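# Place the bolts and battery in the steel pan

## Task

Get the bolts and the battery into the steel pan and keep every other object out of it. Items that stay put only because the robot is holding them do not count. All objects must settle to rest shortly after the work ends. Finally open the grippers and pull the arms away.

## Robot and tools

Robot: two six-joint arms, left_arm and right_arm, each with a parallel two-finger gripper and a fisheye wrist camera (cam_left_wrist, cam_right_wrist, both 504x504). Bases in the scene frame: left_arm at (-0.034, +0.255, 0) m, right_arm at (-0.009, -0.332, 0) m, each turned slightly about z.

Frames: one shared scene frame. Its origin sits on the table surface midway between the arms, +x points out over the table, +z points up, and left_arm is on the +y side. The arm names do not indicate image sides. Each gripper also has its own axes: the fingers point along its +z, and they open and close along its y. The reported end_effector_position is the point between the finger pads, roughly 1 cm back from the tips. Reported hand positions can be somewhat wrong, more so when an arm is reaching far.

execute_actions(actions, pictures): actions is a list holding at most one item. An empty list only reads the state. {"rows": [...], "steps": n} runs up to 15 control steps of 1/30 s each (15 if steps is omitted). Each row is used for one step, and the final row repeats if there are fewer rows than steps. {"steps": n} with no rows is a wait of up to 300 steps, counted from the previous result. pictures (true/false) chooses whether camera images come back; by default they do. A refused call does nothing.

A row always has 14 numbers, each in [-1, 1], covering both arms even if only one moves: left_arm dx, dy, dz, rx, ry, rz, opening, then right_arm in the same order. dx to rz are an offset, not a pose, given in that gripper's own axes and measured from the gripper pose shown in the most recent result (before any result in the scene shows it, and for the second or later call in one reply, from where the robot is when the action begins). Every row is counted from that same reference, not from the previous row. A value of 1.0 equals 0.6 m of travel or 180 degrees of turning; rx, ry, rz form a single rotation vector. The opening is absolute: +1 fully open (0.094 m), -1 closed. All zeros for an arm drives it back to its reference pose, so zeros are not a pause.

move(target, speed): target is one 14-number row in the same layout and frame as above, again an offset from the last shown pose. Each gripper travels in a straight line toward its target; both arms finish their paths together, within 0.5 to 10 s (paths longer than 10 s are cut short). speed is in m/s, from 0.002 to 0.5, default 0.25; turning is capped at twice that figure in rad/s. The opening is sent when the move starts. Moves do not slow for obstacles or for the other arm, and the hand may lag, wander, or overshoot speed, especially with the arm almost straight. Faster contact means a harder impact; aiming deeper past a contact means pressing harder. The result adds a move: line with the outcome (done, off_target, moving, held, fault), which limits acted (paced: the sent pose was clipped; held: a check blocked some steps, after which the arm may suddenly speed up), and each gripper's remaining distance to its target. If only one arm is named, the other finished normally.



Control behaviour: each step, the commanded pose is limited to within 70 mm and 16 degrees of the measured pose, then damped inverse kinematics follows it, favouring position over orientation. After an action ends, an arm only continues to its last clipped pose, so check the result and send the remainder. Arms tend to settle a centimetre or more low, and repeated zero offsets let them sink further; to hold an arm, send in a reply's first call the offset back to its desired pose (aim higher if it still sags) and zeros in any later calls. The simulation keeps running while you think and write, and nothing new is sent meanwhile.

Results: a state line per arm with position (m) and quaternion wxyz in the scene frame; grip_measured, the measured finger opening on the command scale (joint positions give metres; each gripper may be off by about 1 mm); a Hand target line showing the pose each controller is driving to; HELD marking steps where your command was partly blocked; pose unreachable when the clearance check altered a command; FAULT and MOTOR HOT lines; updated camera calibration when it changes. Joint ranges per arm (rad): waist -2.618 to 3.054, shoulder 0 to 3.142, elbow 0 to 3.142, wrist pitch -1.571 to 1.571, wrist yaw -1.571 to 1.571, wrist roll -2.094 to 2.094.

Gripping: to hold something, command an opening below grip_measured; about 0.03 below gives a firm grip, less gives a gentler one. Pads push up to roughly 50 to 62 N, less on very thin parts, with a brief spike on first contact. Held parts may be tugged now and then, and loose objects may be nudged.

Avoid: knocking or placing anything off the table, dropping or slamming objects, hard pushes, and letting the arms collide or press on each other. Long loaded holding heats motors: a warning from 75 °C, a 10 s arm stop at 90 °C, and at 100 °C the arm goes limp and falls. At the end, release, move the arms clear, and let everything settle before calling finished_scene.

Each tool is called as name(argument=value, ...), one argument or row to a line, values as JSON.

## Session

execute_actions(
  actions=[],
)

Scene clock: 0.00 s of 5100.00 s.
left_arm: end_effector_position=(+0.4356, +0.0089, +0.1854) grip_measured=+1.000 end_effector_quat_wxyz=(+0.261, -0.217, +0.867, -0.366) | right_arm: end_effector_position=(+0.0125, -0.1423, +0.1106) grip_measured=+1.000 end_effector_quat_wxyz=(-0.013, +0.892, -0.452, -0.011)
Joint positions: left_arm=[-0.374  1.83   1.436 -0.267  0.241 -1.014  0.094] | right_arm=[ 1.258  1.227  0.954 -1.266 -0.012 -0.758  0.094]
Joint velocities: left_arm=[-0.007  0.002  0.002 -0.022 -0.022 -0.081  0.   ] | right_arm=[ 0.007 -0.012 -0.007  0.007 -0.051 -0.022  0.   ]
Hand target (left_arm): +0.438, +0.008, +0.201; +0.275, -0.211, +0.860, -0.375
Hand target (right_arm): +0.012, -0.139, +0.115; -0.023, +0.891, -0.452, -0.017

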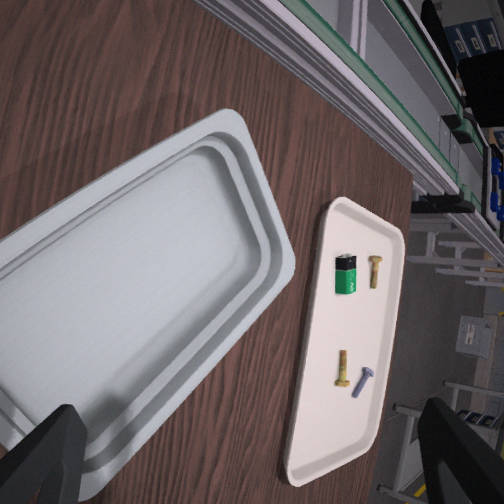

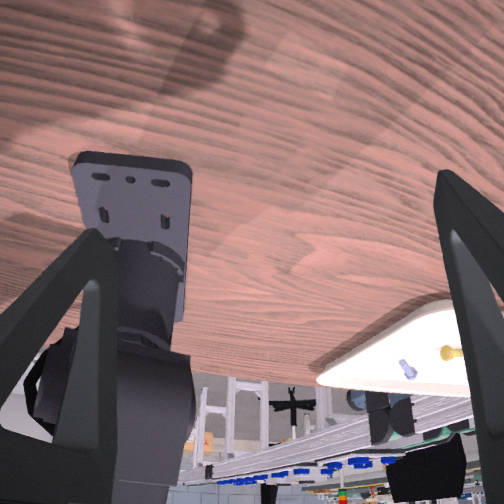

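Moving in two stages.

move(
  target=[0.07,0.27,-0.38,0,0,0,1,0.773,-0.358,-0.08,0,0,0.7,1],
)

Scene clock: 18.17 s of 5100.00 s.
left_arm: end_effector_position=(+0.2385, +0.2079, +0.1799) grip_measured=+1.000 end_effector_quat_wxyz=(+0.251, -0.227, +0.866, -0.368) | right_arm: end_effector_position=(+0.4596, -0.3940, +0.1494) grip_measured=+1.000 end_effector_quat_wxyz=(+0.068, -0.009, +0.998, -0.005)
Joint positions: left_arm=[ 0.295  1.004  0.775 -0.708  0.725 -0.494  0.094] | right_arm=[-0.323  2.328  2.432 -1.539 -0.01  -0.155  0.094]
Joint velocities: left_arm=[-0.007 -0.022 -0.002 -0.066 -0.051 -0.11   0.   ] | right_arm=[-0.007  0.002 -0.017 -0.095  0.037  0.066  0.   ]
Hand target (left_arm): +0.235, +0.207, +0.183; +0.256, -0.220, +0.864, -0.373
Hand target (right_arm): +0.462, -0.396, +0.159; +0.080, -0.002, +0.997, -0.004
Off the commanded pose (left_arm): 0.009 m, 2 deg.
Off the commanded pose (right_arm): 0.004 m, 9 deg.
joint sent to its limit (right arm) — the command would take joint 4 (wrist pitch) past its lower limit, so that joint was sent only as far as its limit.
After step 90, 10.20 s passed at rest.
move: off_target (right_arm)
camera_calibration (this result's frames):
cam_left_wrist: T_world_to_cam=[[0.171485, -0.65816, 0.733088, -0.038966], [-0.982016, -0.173848, 0.0736355, 0.306529], [0.078982, -0.732531, -0.676136, 0.350944], [0, 0, 0, 1]] pos_world=[0.27998, 0.284721, 0.24328]
cam_right_wrist: T_world_to_cam=[[-0.239419, -0.969942, -0.0434859, -0.256699], [-0.649314, 0.126655, 0.7499, 0.229908], [-0.721851, 0.207776, -0.660121, 0.61311], [0, 0, 0, 1]] pos_world=[0.530398, -0.405492, 0.221156]

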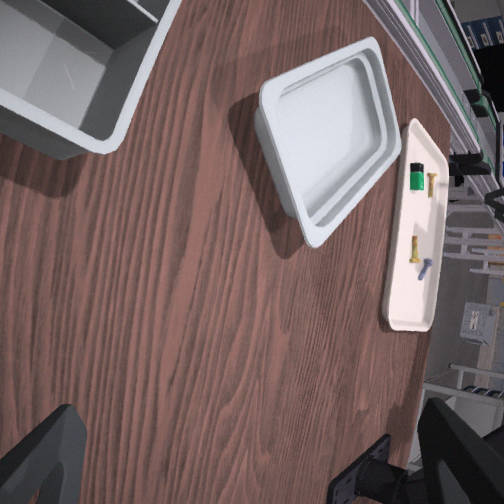

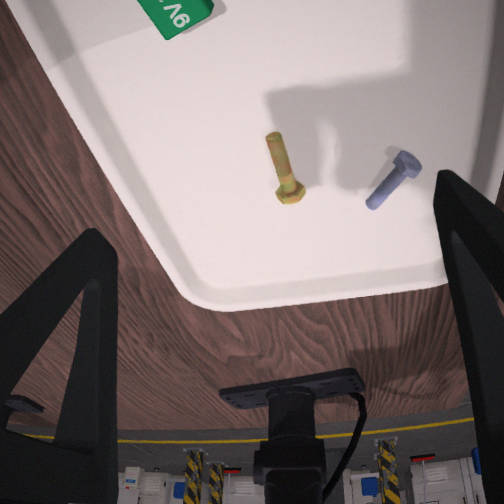

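move(
  target=[0,0,0,0,0,0,1,0.162,0.023,0.175,0,0,0,0],
)

Scene clock: 26.03 s of 5100.00 s.
left_arm: end_effector_position=(+0.2381, +0.2077, +0.1797) grip_measured=+1.000 end_effector_quat_wxyz=(+0.250, -0.226, +0.866, -0.368) | right_arm: end_effector_position=(+0.3720, -0.3818, +0.0286) grip_measured=+0.002 end_effector_quat_wxyz=(+0.051, -0.008, +0.999, -0.002)
Joint positions: left_arm=[ 0.295  1.004  0.775 -0.71   0.726 -0.493  0.094] | right_arm=[-0.323  1.967  1.378 -0.88  -0.01  -0.152  0.047]
Joint velocities: left_arm=[ 0.007 -0.007 -0.002 -0.022 -0.022  0.051  0.   ] | right_arm=[-0.007 -0.007  0.002 -0.037 -0.037 -0.007 -0.   ]
Hand target (left_arm): +0.238, +0.208, +0.180; +0.251, -0.227, +0.866, -0.368
Hand target (right_arm): +0.375, -0.383, +0.033; +0.067, -0.009, +0.998, -0.005
Off the commanded pose (left_arm): 0.000 m, 0 deg.
Off the commanded pose (right_arm): 0.006 m, 2 deg.
After step 90, 3.47 s passed at rest.
move: done
camera_calibration (this result's frames):
cam_left_wrist: T_world_to_cam=[[0.171271, -0.65802, 0.733264, -0.0389286], [-0.982167, -0.172619, 0.074502, 0.305821], [0.0775512, -0.732947, -0.675851, 0.351156], [0, 0, 0, 1]] pos_world=[0.279802, 0.284554, 0.24309]
cam_right_wrist: T_world_to_cam=[[-0.243019, -0.969178, -0.0404355, -0.269589], [-0.622908, 0.123967, 0.77241, 0.250632], [-0.743591, 0.212898, -0.633835, 0.476856], [0, 0, 0, 1]] pos_world=[0.445192, -0.393872, 0.0977563]

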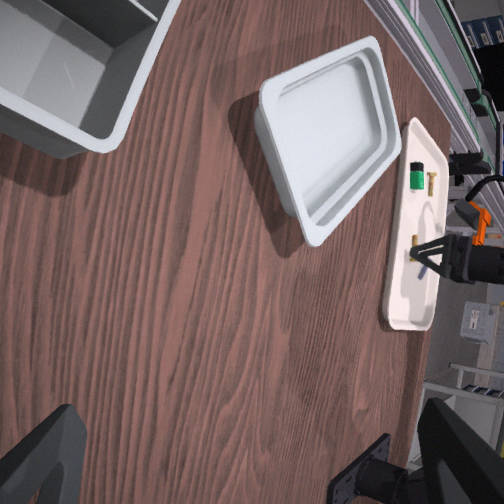

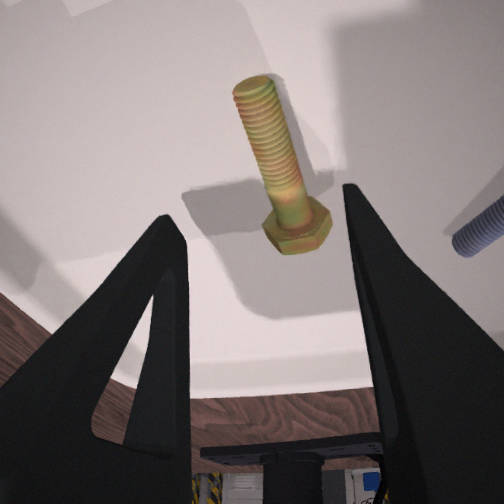

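move(
  target=[0,0,0,0,0,0,1,-0.02,-0.003,0.028,0,0,0,0],
)

move(
  target=[0,0,0,0,0,0,1,0,0,0,0,0,0,-1],
)

Scene clock: 30.07 s of 5100.00 s.
left_arm: end_effector_position=(+0.2381, +0.2077, +0.1797) grip_measured=+1.000 end_effector_quat_wxyz=(+0.250, -0.226, +0.866, -0.368) | right_arm: end_effector_position=(+0.3731, -0.3819, +0.0176) grip_measured=+0.002 end_effector_quat_wxyz=(+0.040, -0.008, +0.999, -0.000)
Joint positions: left_arm=[ 0.295  1.004  0.775 -0.71   0.726 -0.493  0.094] | right_arm=[-0.323  2.005  1.388 -0.875 -0.011 -0.152  0.047]
Joint velocities: left_arm=[ 0.002  0.007 -0.002  0.007  0.037 -0.022  0.   ] | right_arm=[-0.027 -0.017  0.002  0.007  0.007 -0.051 -0.   ]
Hand target (left_arm): +0.238, +0.208, +0.180; +0.250, -0.226, +0.866, -0.368
Hand target (right_arm): +0.385, -0.384, +0.013; +0.051, -0.008, +0.999, -0.002
Off the commanded pose (left_arm): 0.000 m, 0 deg.
Off the commanded pose (right_arm): 0.013 m, 1 deg.
After step 90, 0.33 s passed at rest.
move: off_target (right_arm)
camera_calibration (this result's frames):
cam_left_wrist: T_world_to_cam=[[0.171271, -0.65802, 0.733264, -0.0389286], [-0.982167, -0.172619, 0.074502, 0.305821], [0.0775512, -0.732947, -0.675851, 0.351156], [0, 0, 0, 1]] pos_world=[0.279802, 0.284554, 0.24309]
cam_right_wrist: T_world_to_cam=[[-0.243863, -0.969051, -0.0383677, -0.269522], [-0.605573, 0.121253, 0.786498, 0.252061], [-0.757504, 0.215032, -0.6164, 0.476411], [0, 0, 0, 1]] pos_world=[0.447798, -0.394187, 0.0850739]

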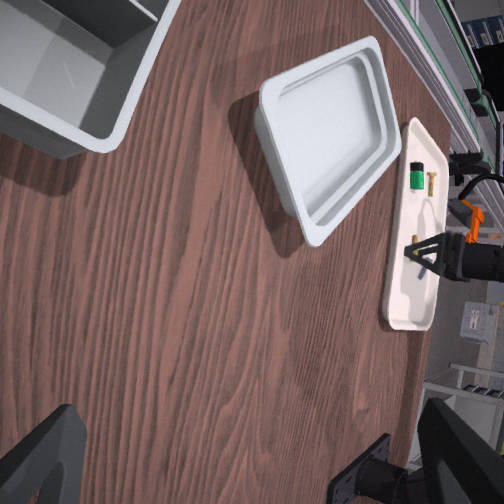

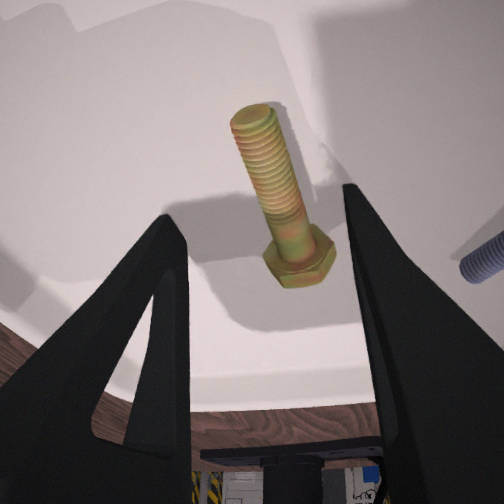

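Scene clock: 30.57 s of 5100.00 s.
left_arm: end_effector_position=(+0.2381, +0.2077, +0.1797) grip_measured=+1.000 end_effector_quat_wxyz=(+0.250, -0.226, +0.866, -0.368) | right_arm: end_effector_position=(+0.3730, -0.3813, +0.0177) grip_measured=-0.687 end_effector_quat_wxyz=(+0.040, -0.008, +0.999, +0.001)
Joint positions: left_arm=[ 0.295  1.004  0.775 -0.71   0.726 -0.493  0.094] | right_arm=[-0.323  2.005  1.388 -0.876 -0.014 -0.152  0.015]
Joint velocities: left_arm=[-0.012 -0.012  0.002  0.037  0.051  0.022  0.   ] | right_arm=[-0.012 -0.002 -0.012 -0.051  0.051  0.022 -0.   ]
Hand target (left_arm): +0.238, +0.208, +0.180; +0.250, -0.226, +0.866, -0.368
Hand target (right_arm): +0.373, -0.382, +0.018; +0.040, -0.008, +0.999, -0.000
Off the commanded pose (left_arm): 0.000 m, 0 deg.
Off the commanded pose (right_arm): 0.001 m, 0 deg.
move: done
camera_calibration (this result's frames):
cam_left_wrist: T_world_to_cam=[[0.171271, -0.65802, 0.733264, -0.0389286], [-0.982167, -0.172619, 0.074502, 0.305821], [0.0775512, -0.732947, -0.675851, 0.351156], [0, 0, 0, 1]] pos_world=[0.279802, 0.284554, 0.24309]
cam_right_wrist: T_world_to_cam=[[-0.243598, -0.968978, -0.0417257, -0.268937], [-0.605677, 0.118382, 0.786855, 0.250778], [-0.757506, 0.216949, -0.615725, 0.477027], [0, 0, 0, 1]] pos_world=[0.447729, -0.393772, 0.0851701]

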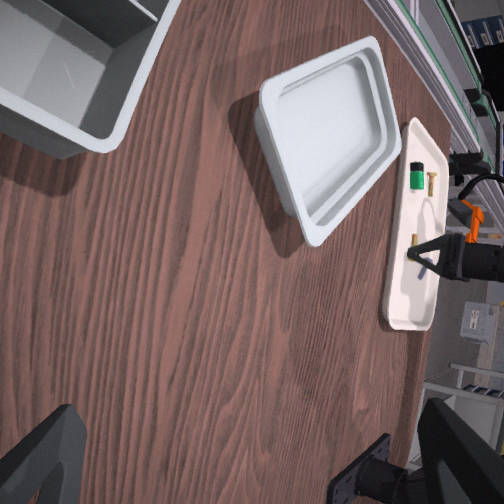

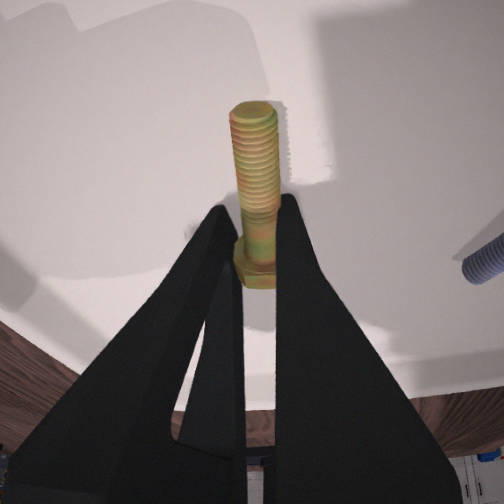

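move(
  target=[0,0,0,0,0,0,1,-0.015,0,-0.21,0,0,0,-1],
)

move(
  target=[0,0,0,0,0,0,1,-0.11,0.47,-0.03,0,0,0,-1],
)

Scene clock: 33.73 s of 5100.00 s.
left_arm: end_effector_position=(+0.2381, +0.2077, +0.1797) grip_measured=+1.000 end_effector_quat_wxyz=(+0.250, -0.226, +0.866, -0.368) | right_arm: end_effector_position=(+0.3703, -0.3809, +0.1348) grip_measured=-0.687 end_effector_quat_wxyz=(+0.030, -0.008, +1.000, +0.003)
Joint positions: left_arm=[ 0.295  1.004  0.775 -0.71   0.726 -0.493  0.094] | right_arm=[-0.323  1.942  1.774 -1.343 -0.014 -0.152  0.015]
Joint velocities: left_arm=[0.007 0.017 0.027 0.022 0.022 0.007 0.   ] | right_arm=[ 0.002 -0.012  0.002 -0.066 -0.022  0.037 -0.001]
Hand target (left_arm): +0.238, +0.208, +0.180; +0.250, -0.226, +0.866, -0.368
Hand target (right_arm): +0.374, -0.381, +0.144; +0.040, -0.008, +0.999, +0.001
Off the commanded pose (left_arm): 0.000 m, 0 deg.
Off the commanded pose (right_arm): 0.009 m, 1 deg.
move: done
camera_calibration (this result's frames):
cam_left_wrist: T_world_to_cam=[[0.171271, -0.65802, 0.733264, -0.0389286], [-0.982167, -0.172619, 0.074502, 0.305821], [0.0775512, -0.732947, -0.675851, 0.351156], [0, 0, 0, 1]] pos_world=[0.279802, 0.284554, 0.24309]
cam_right_wrist: T_world_to_cam=[[-0.244352, -0.968874, -0.0396846, -0.264313], [-0.591001, 0.116356, 0.798235, 0.1492], [-0.768772, 0.218504, -0.601037, 0.549709], [0, 0, 0, 1]] pos_world=[0.446193, -0.39356, 0.200809]

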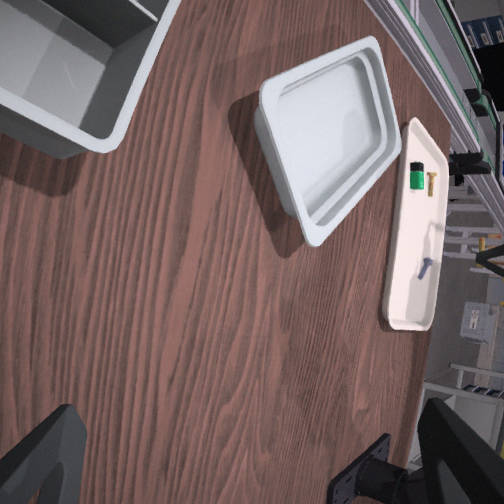

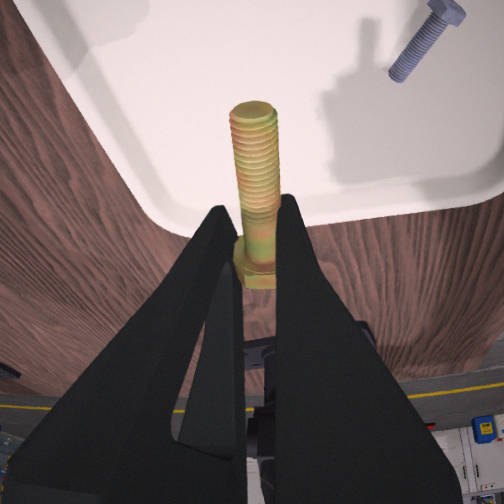

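Scene clock: 35.43 s of 5100.00 s.
left_arm: end_effector_position=(+0.2381, +0.2077, +0.1797) grip_measured=+1.000 end_effector_quat_wxyz=(+0.250, -0.226, +0.866, -0.368) | right_arm: end_effector_position=(+0.4277, -0.0927, +0.1456) grip_measured=-0.687 end_effector_quat_wxyz=(+0.082, -0.017, +0.995, +0.046)
Joint positions: left_arm=[ 0.295  1.004  0.775 -0.71   0.726 -0.493  0.094] | right_arm=[ 0.313  2.422  2.578 -1.538 -0.005  0.466  0.015]
Joint velocities: left_arm=[-0.007  0.007 -0.012 -0.081 -0.037  0.037  0.   ] | right_arm=[-0.002 -0.002 -0.007 -0.007  0.022  0.066 -0.   ]
Hand target (left_arm): +0.238, +0.208, +0.180; +0.250, -0.226, +0.866, -0.368
Hand target (right_arm): +0.432, -0.097, +0.156; +0.096, -0.008, +0.994, +0.046
Off the commanded pose (left_arm): 0.000 m, 0 deg.
Off the commanded pose (right_arm): 0.014 m, 8 deg.
joint sent to its limit (right arm) — the command would take joint 4 (wrist pitch) past its lower limit, so that joint was sent only as far as its limit.
move: off_target (right_arm)
camera_calibration (this result's frames):
cam_left_wrist: T_world_to_cam=[[0.171271, -0.65802, 0.733264, -0.0389286], [-0.982167, -0.172619, 0.074502, 0.305821], [0.0775512, -0.732947, -0.675851, 0.351156], [0, 0, 0, 1]] pos_world=[0.279802, 0.284554, 0.24309]
cam_right_wrist: T_world_to_cam=[[-0.215526, -0.965401, -0.146796, 0.0330067], [-0.671882, 0.0375202, 0.739707, 0.176744], [-0.708606, 0.258056, -0.656722, 0.523428], [0, 0, 0, 1]] pos_world=[0.496769, -0.109841, 0.217854]

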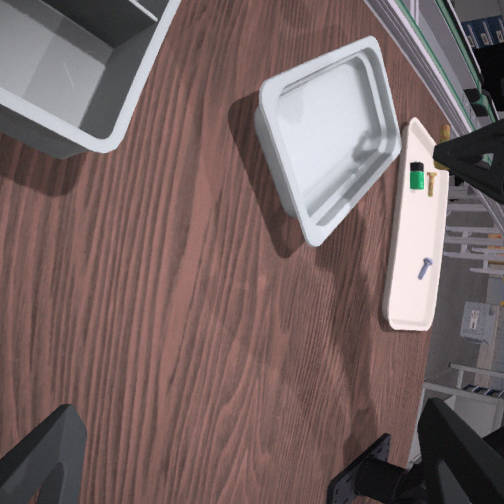

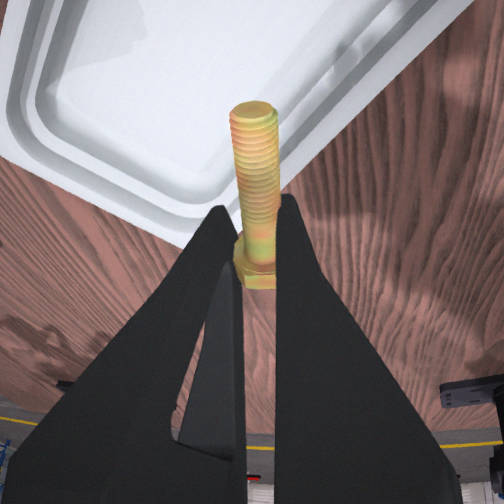

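move(
  target=[0,0,0,0,0,0,1,-0.015,0.06,0.14,0,0,0,-1],
)

move(
  target=[0,0,0,0,0,0,1,0,0,0,0,0,0,0],
)

move(
  target=[0,0,0,0,0,0,1,0,0,-0.14,0,0,0,0],
)

Scene clock: 41.77 s of 5100.00 s.
left_arm: end_effector_position=(+0.2381, +0.2077, +0.1797) grip_measured=+1.000 end_effector_quat_wxyz=(+0.250, -0.226, +0.866, -0.368) | right_arm: end_effector_position=(+0.4362, -0.0560, +0.0464) grip_measured=-0.687 end_effector_quat_wxyz=(+0.047, -0.019, +0.998, +0.030)
Joint positions: left_arm=[ 0.295  1.004  0.775 -0.71   0.726 -0.493  0.094] | right_arm=[ 0.366  2.604  2.521 -1.375 -0.005  0.514  0.015]
Joint velocities: left_arm=[-0.022  0.007 -0.002  0.022  0.022 -0.007  0.   ] | right_arm=[-0.007 -0.002  0.027  0.022 -0.051  0.022  0.   ]
Hand target (left_arm): +0.238, +0.208, +0.180; +0.250, -0.226, +0.866, -0.368
Hand target (right_arm): +0.447, -0.050, +0.067; +0.081, -0.016, +0.995, +0.046
Off the commanded pose (left_arm): 0.000 m, 0 deg.
Off the commanded pose (right_arm): 0.026 m, 4 deg.
After step 90, 2.33 s passed at rest.
move: off_target (right_arm)
camera_calibration (this result's frames):
cam_left_wrist: T_world_to_cam=[[0.171271, -0.65802, 0.733264, -0.0389286], [-0.982167, -0.172619, 0.074502, 0.305821], [0.0775512, -0.732947, -0.675851, 0.351156], [0, 0, 0, 1]] pos_world=[0.279802, 0.284554, 0.24309]
cam_right_wrist: T_world_to_cam=[[-0.218099, -0.970708, -0.100794, 0.0543579], [-0.619271, 0.0578303, 0.783045, 0.23068], [-0.754279, 0.2332, -0.613743, 0.471341], [0, 0, 0, 1]] pos_world=[0.510231, -0.0704913, 0.114129]

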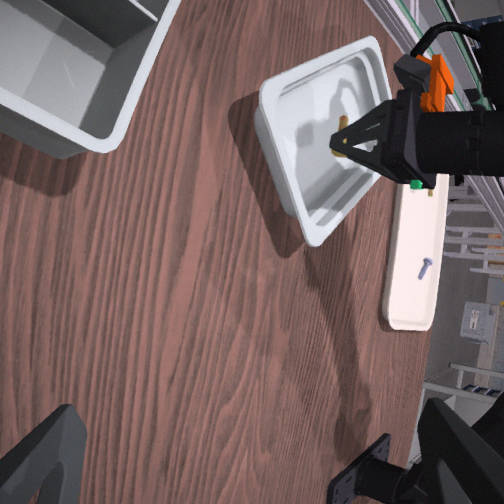

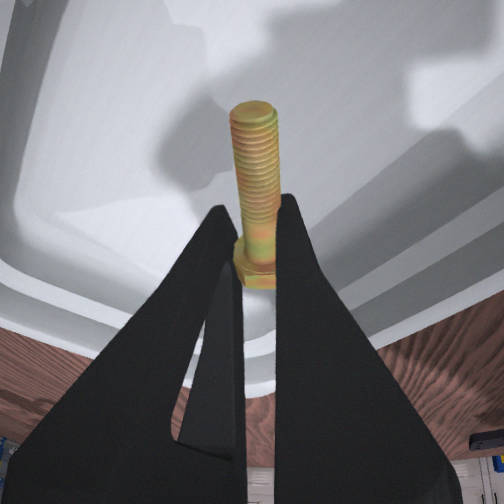

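Scene clock: 42.27 s of 5100.00 s.
left_arm: end_effector_position=(+0.2381, +0.2077, +0.1797) grip_measured=+1.000 end_effector_quat_wxyz=(+0.250, -0.226, +0.866, -0.368) | right_arm: end_effector_position=(+0.4362, -0.0559, +0.0464) grip_measured=-0.002 end_effector_quat_wxyz=(+0.047, -0.019, +0.998, +0.031)
Joint positions: left_arm=[ 0.295  1.004  0.775 -0.71   0.726 -0.493  0.094] | right_arm=[ 0.366  2.604  2.521 -1.375 -0.005  0.514  0.047]
Joint velocities: left_arm=[-0.027  0.007  0.012 -0.037 -0.007 -0.022  0.   ] | right_arm=[-0.012  0.022 -0.007 -0.022  0.051  0.037 -0.001]
Hand target (left_arm): +0.238, +0.208, +0.180; +0.250, -0.226, +0.866, -0.368
Hand target (right_arm): +0.436, -0.056, +0.046; +0.047, -0.019, +0.998, +0.031
Off the commanded pose (left_arm): 0.000 m, 0 deg.
Off the commanded pose (right_arm): 0.000 m, 0 deg.
move: done
camera_calibration (this result's frames):
cam_left_wrist: T_world_to_cam=[[0.171271, -0.65802, 0.733264, -0.0389286], [-0.982167, -0.172619, 0.074502, 0.305821], [0.0775512, -0.732947, -0.675851, 0.351156], [0, 0, 0, 1]] pos_world=[0.279802, 0.284554, 0.24309]
cam_right_wrist: T_world_to_cam=[[-0.218045, -0.970664, -0.101329, 0.0544764], [-0.619372, 0.0573944, 0.782997, 0.230714], [-0.754212, 0.233488, -0.613716, 0.471342], [0, 0, 0, 1]] pos_world=[0.510268, -0.0704163, 0.114142]

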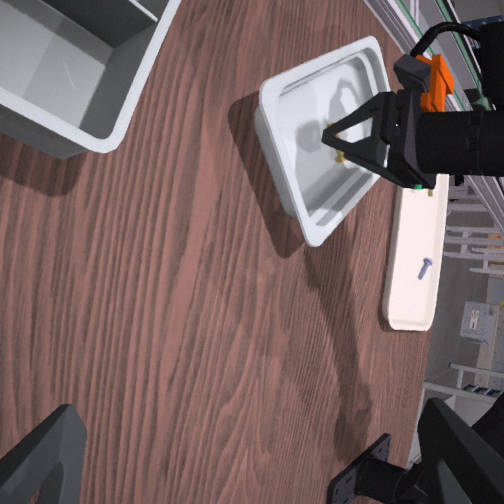

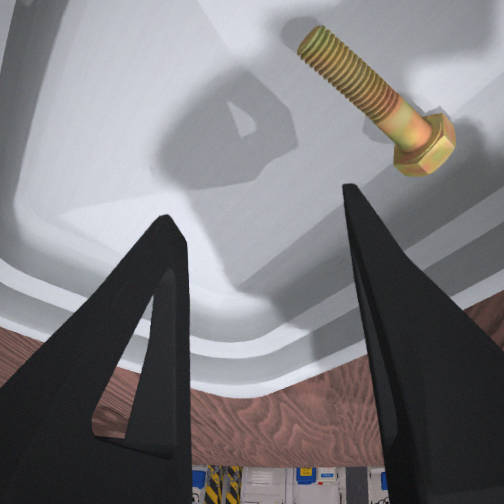

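Scene clock: 43.17 s of 5100.00 s.
left_arm: end_effector_position=(+0.2381, +0.2077, +0.1797) grip_measured=+1.000 end_effector_quat_wxyz=(+0.250, -0.226, +0.866, -0.368) | right_arm: end_effector_position=(+0.4286, -0.0605, +0.1169) grip_measured=-0.002 end_effector_quat_wxyz=(+0.074, -0.019, +0.996, +0.047)
Joint positions: left_arm=[ 0.295  1.004  0.775 -0.71   0.726 -0.493  0.094] | right_arm=[ 0.366  2.539  2.678 -1.536 -0.005  0.514  0.047]
Joint velocities: left_arm=[-0.002 -0.012 -0.027 -0.007 -0.022 -0.022  0.   ] | right_arm=[ 0.002 -0.007 -0.002 -0.066  0.037 -0.037 -0.   ]
Hand target (left_arm): +0.238, +0.208, +0.180; +0.250, -0.226, +0.866, -0.368
Hand target (right_arm): +0.429, -0.060, +0.130; +0.084, -0.020, +0.995, +0.052
Off the commanded pose (left_arm): 0.000 m, 0 deg.
Off the commanded pose (right_arm): 0.013 m, 4 deg.
joint sent to its limit (right arm) — the command would take joint 4 (wrist pitch) past its lower limit, so that joint was sent only as far as its limit.
move: off_target (right_arm)
camera_calibration (this result's frames):
cam_left_wrist: T_world_to_cam=[[0.171271, -0.65802, 0.733264, -0.0389286], [-0.982167, -0.172619, 0.074502, 0.305821], [0.0775512, -0.732947, -0.675851, 0.351156], [0, 0, 0, 1]] pos_world=[0.279802, 0.284554, 0.24309]
cam_right_wrist: T_world_to_cam=[[-0.211552, -0.966654, -0.144312, 0.0580011], [-0.659589, 0.0322436, 0.750934, 0.190485], [-0.721241, 0.254048, -0.644416, 0.500708], [0, 0, 0, 1]] pos_world=[0.499043, -0.077279, 0.187992]

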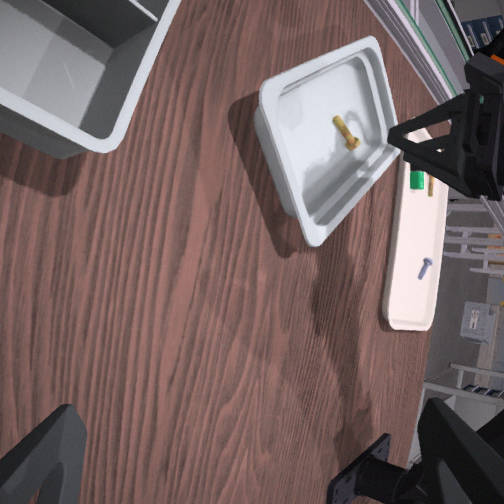

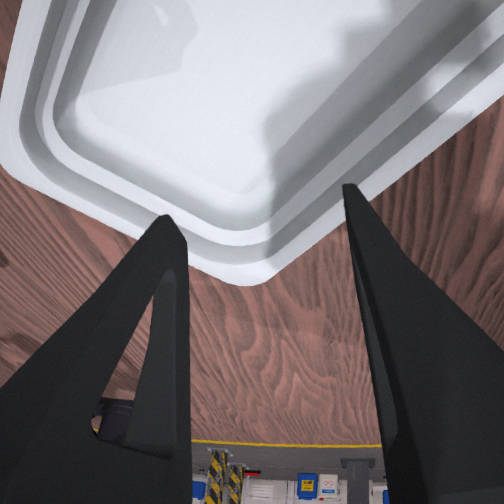

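move(
  target=[0,0,0,0,0,0,1,0.148,-0.643,-0.04,0.04,0.03,0.21,0],
)

move(
  target=[0,0,0,0,0,0,1,0,0,0.07,0,0,0,0],
)

Scene clock: 47.67 s of 5100.00 s.
left_arm: end_effector_position=(+0.2381, +0.2077, +0.1797) grip_measured=+1.000 end_effector_quat_wxyz=(+0.250, -0.226, +0.866, -0.368) | right_arm: end_effector_position=(+0.3478, -0.4521, +0.0969) grip_measured=-0.002 end_effector_quat_wxyz=(+0.012, +0.314, +0.949, +0.000)
Joint positions: left_arm=[ 0.295  1.004  0.775 -0.71   0.726 -0.493  0.094] | right_arm=[-0.513  1.954  1.642 -1.235 -0.     0.311  0.047]
Joint velocities: left_arm=[-0.017  0.012 -0.032  0.022 -0.051 -0.037  0.   ] | right_arm=[ 0.007 -0.012  0.017 -0.051  0.081 -0.007 -0.001]
Hand target (left_arm): +0.238, +0.208, +0.180; +0.250, -0.226, +0.866, -0.368
Hand target (right_arm): +0.352, -0.452, +0.099; +0.017, +0.307, +0.952, -0.002
Off the commanded pose (left_arm): 0.000 m, 0 deg.
Off the commanded pose (right_arm): 0.009 m, 1 deg.
move: done
camera_calibration (this result's frames):
cam_left_wrist: T_world_to_cam=[[0.171271, -0.65802, 0.733264, -0.0389286], [-0.982167, -0.172619, 0.074502, 0.305821], [0.0775512, -0.732947, -0.675851, 0.351156], [0, 0, 0, 1]] pos_world=[0.279802, 0.284554, 0.24309]
cam_right_wrist: T_world_to_cam=[[-0.784471, -0.619323, -0.0322997, 0.00488967], [-0.374488, 0.431546, 0.820687, 0.239426], [-0.494332, 0.655901, -0.570465, 0.624624], [0, 0, 0, 1]] pos_world=[0.402269, -0.509987, 0.15999]

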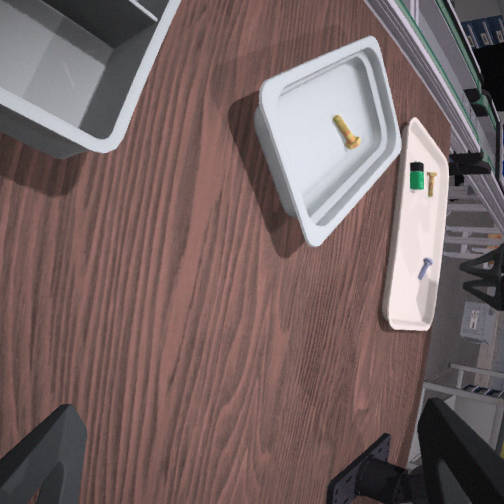

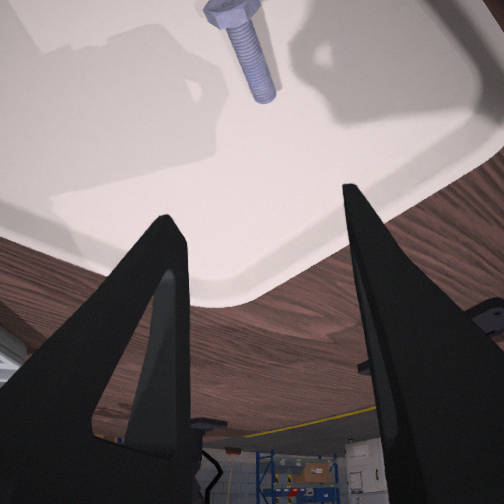

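Scene clock: 48.63 s of 5100.00 s.
left_arm: end_effector_position=(+0.2381, +0.2077, +0.1797) grip_measured=+1.000 end_effector_quat_wxyz=(+0.250, -0.226, +0.866, -0.368) | right_arm: end_effector_position=(+0.3451, -0.4512, +0.0558) grip_measured=-0.002 end_effector_quat_wxyz=(+0.002, +0.314, +0.949, +0.000)
Joint positions: left_arm=[ 0.295  1.004  0.775 -0.71   0.726 -0.493  0.094] | right_arm=[-0.513  1.987  1.523 -1.104 -0.     0.311  0.047]
Joint velocities: left_arm=[-0.002 -0.007  0.007  0.037  0.007  0.022  0.   ] | right_arm=[-0.002 -0.007  0.007 -0.022  0.022  0.051  0.   ]
Hand target (left_arm): +0.238, +0.208, +0.180; +0.250, -0.226, +0.866, -0.368
Hand target (right_arm): +0.348, -0.453, +0.055; +0.011, +0.314, +0.949, +0.000
Off the commanded pose (left_arm): 0.000 m, 0 deg.
Off the commanded pose (right_arm): 0.004 m, 1 deg.
move: done
camera_calibration (this result's frames):
cam_left_wrist: T_world_to_cam=[[0.171271, -0.65802, 0.733264, -0.0389286], [-0.982167, -0.172619, 0.074502, 0.305821], [0.0775512, -0.732947, -0.675851, 0.351156], [0, 0, 0, 1]] pos_world=[0.279802, 0.284554, 0.24309]
cam_right_wrist: T_world_to_cam=[[-0.784992, -0.619147, -0.021097, 0.00164698], [-0.358382, 0.426075, 0.830676, 0.263203], [-0.505321, 0.659635, -0.556356, 0.603909], [0, 0, 0, 1]] pos_world=[0.400788, -0.509484, 0.117387]

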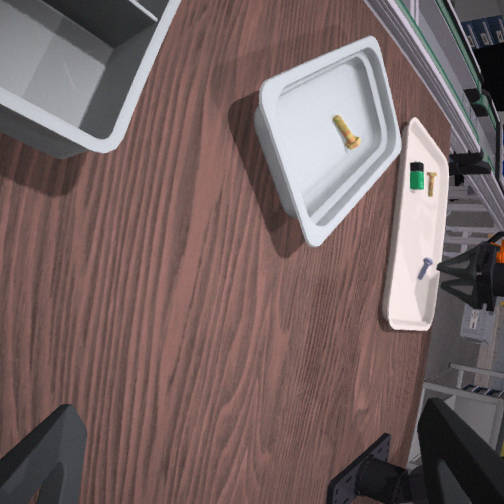

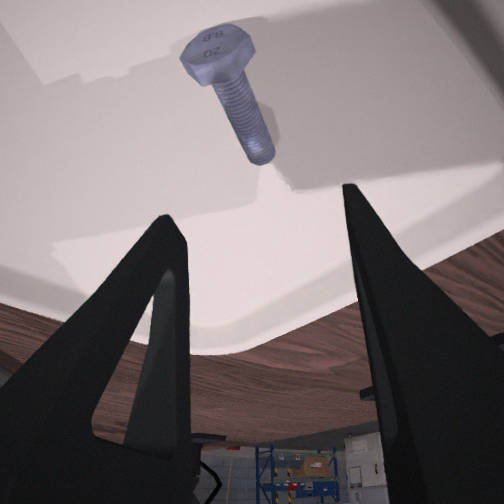

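move(
  target=[0,0,0,0,0,0,1,-0.02,0.018,0.064,0,0,0,0],
)

move(
  target=[0,0,0,0,0,0,1,0,0,0,0,0,0,-1],
)

move(
  target=[0,0,0,0,0,0,1,0,0,-0.19,0,0,0,-1],
)

Scene clock: 52.47 s of 5100.00 s.
left_arm: end_effector_position=(+0.2381, +0.2077, +0.1797) grip_measured=+1.000 end_effector_quat_wxyz=(+0.250, -0.226, +0.866, -0.368) | right_arm: end_effector_position=(+0.3587, -0.4528, +0.0193) grip_measured=-0.002 end_effector_quat_wxyz=(-0.006, +0.315, +0.949, +0.000)
Joint positions: left_arm=[ 0.295  1.004  0.775 -0.71   0.726 -0.493  0.094] | right_arm=[-0.506  2.088  1.523 -1.018 -0.001  0.32   0.047]
Joint velocities: left_arm=[-0.007 -0.002 -0.007 -0.051  0.037  0.066  0.   ] | right_arm=[-0.012  0.002 -0.002 -0.022  0.022 -0.007  0.   ]
Hand target (left_arm): +0.238, +0.208, +0.180; +0.250, -0.226, +0.866, -0.368
Hand target (right_arm): +0.361, -0.450, +0.017; +0.001, +0.314, +0.949, +0.001
Off the commanded pose (left_arm): 0.000 m, 0 deg.
Off the commanded pose (right_arm): 0.004 m, 1 deg.
move: done
camera_calibration (this result's frames):
cam_left_wrist: T_world_to_cam=[[0.171271, -0.65802, 0.733264, -0.0389286], [-0.982167, -0.172619, 0.074502, 0.305821], [0.0775512, -0.732947, -0.675851, 0.351156], [0, 0, 0, 1]] pos_world=[0.279802, 0.284554, 0.24309]
cam_right_wrist: T_world_to_cam=[[-0.786408, -0.617561, -0.0134373, 0.0116036], [-0.346197, 0.422626, 0.837577, 0.292988], [-0.511576, 0.663329, -0.546154, 0.595178], [0, 0, 0, 1]] pos_world=[0.415035, -0.511457, 0.0798148]

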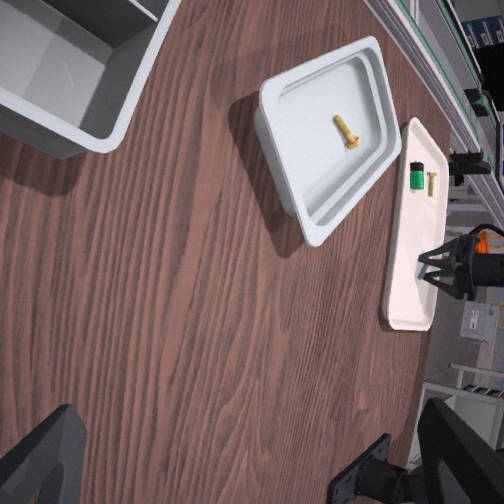

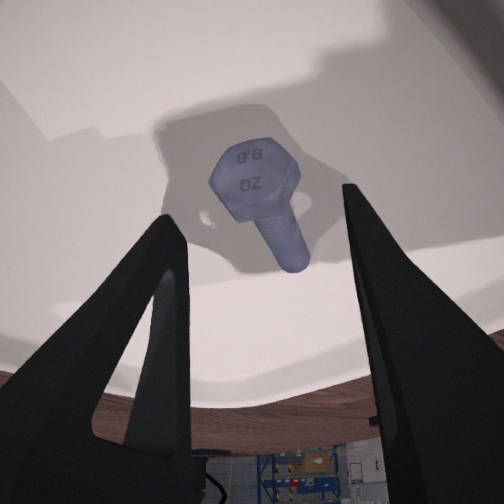

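Scene clock: 52.97 s of 5100.00 s.
left_arm: end_effector_position=(+0.2381, +0.2077, +0.1797) grip_measured=+1.000 end_effector_quat_wxyz=(+0.250, -0.226, +0.866, -0.368) | right_arm: end_effector_position=(+0.3587, -0.4527, +0.0193) grip_measured=-0.857 end_effector_quat_wxyz=(-0.006, +0.315, +0.949, +0.001)
Joint positions: left_arm=[ 0.295  1.004  0.775 -0.71   0.726 -0.493  0.094] | right_arm=[-0.506  2.088  1.523 -1.018 -0.001  0.321  0.007]
Joint velocities: left_arm=[-0.007  0.022 -0.017 -0.007  0.051  0.022  0.   ] | right_arm=[-0.002  0.002 -0.012  0.066  0.051 -0.037  0.002]
Hand target (left_arm): +0.238, +0.208, +0.180; +0.250, -0.226, +0.866, -0.368
Hand target (right_arm): +0.359, -0.453, +0.019; -0.006, +0.315, +0.949, +0.000
Off the commanded pose (left_arm): 0.000 m, 0 deg.
Off the commanded pose (right_arm): 0.000 m, 0 deg.
move: done
camera_calibration (this result's frames):
cam_left_wrist: T_world_to_cam=[[0.171271, -0.65802, 0.733264, -0.0389286], [-0.982167, -0.172619, 0.074502, 0.305821], [0.0775512, -0.732947, -0.675851, 0.351156], [0, 0, 0, 1]] pos_world=[0.279802, 0.284554, 0.24309]
cam_right_wrist: T_world_to_cam=[[-0.786645, -0.617253, -0.0137515, 0.0118907], [-0.346133, 0.422459, 0.837687, 0.292867], [-0.511256, 0.663722, -0.545977, 0.595205], [0, 0, 0, 1]] pos_world=[0.415027, -0.511436, 0.0798005]

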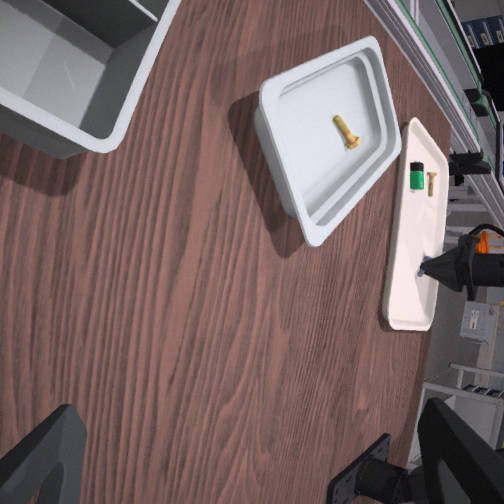

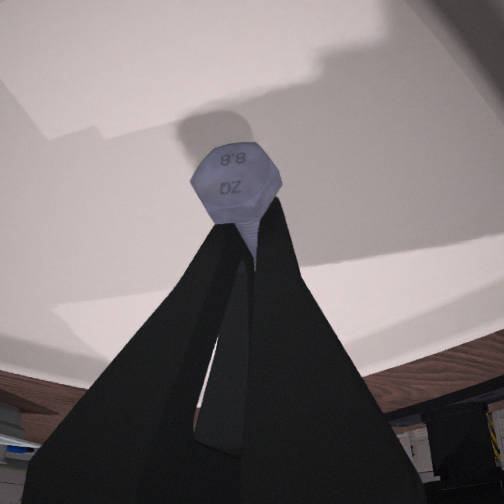

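Scene clock: 54.17 s of 5100.00 s.
left_arm: end_effector_position=(+0.2381, +0.2077, +0.1797) grip_measured=+1.000 end_effector_quat_wxyz=(+0.250, -0.226, +0.866, -0.368) | right_arm: end_effector_position=(+0.3589, -0.4528, +0.1254) grip_measured=-0.857 end_effector_quat_wxyz=(-0.012, +0.315, +0.949, +0.001)
Joint positions: left_arm=[ 0.295  1.004  0.775 -0.71   0.726 -0.493  0.094] | right_arm=[-0.506  2.049  1.892 -1.437 -0.001  0.321  0.007]
Joint velocities: left_arm=[ 0.002 -0.012 -0.017 -0.007  0.081  0.007  0.   ] | right_arm=[-0.002  0.007  0.022  0.007 -0.007  0.007 -0.001]
Hand target (left_arm): +0.238, +0.208, +0.180; +0.250, -0.226, +0.866, -0.368
Hand target (right_arm): +0.362, -0.453, +0.133; -0.005, +0.315, +0.949, +0.001
Off the commanded pose (left_arm): 0.000 m, 0 deg.
Off the commanded pose (right_arm): 0.008 m, 1 deg.
move: done
camera_calibration (this result's frames):
cam_left_wrist: T_world_to_cam=[[0.171271, -0.65802, 0.733264, -0.0389286], [-0.982167, -0.172619, 0.074502, 0.305821], [0.0775512, -0.732947, -0.675851, 0.351156], [0, 0, 0, 1]] pos_world=[0.279802, 0.284554, 0.24309]
cam_right_wrist: T_world_to_cam=[[-0.786767, -0.617212, -0.00679765, 0.0126676], [-0.336089, 0.419128, 0.843431, 0.198234], [-0.517727, 0.665869, -0.537195, 0.655504], [0, 0, 0, 1]] pos_world=[0.415963, -0.511746, 0.185022]

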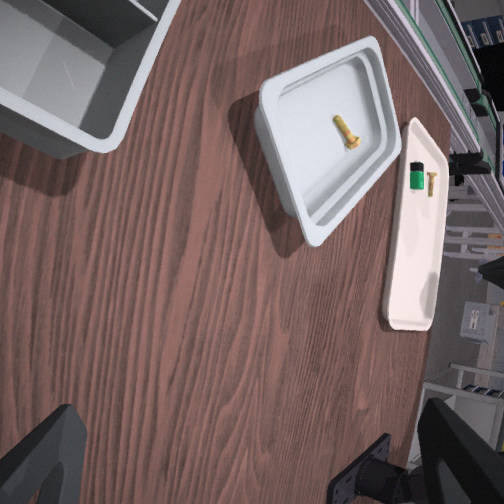

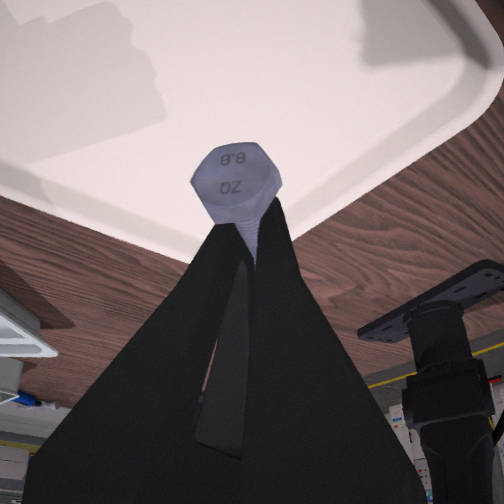

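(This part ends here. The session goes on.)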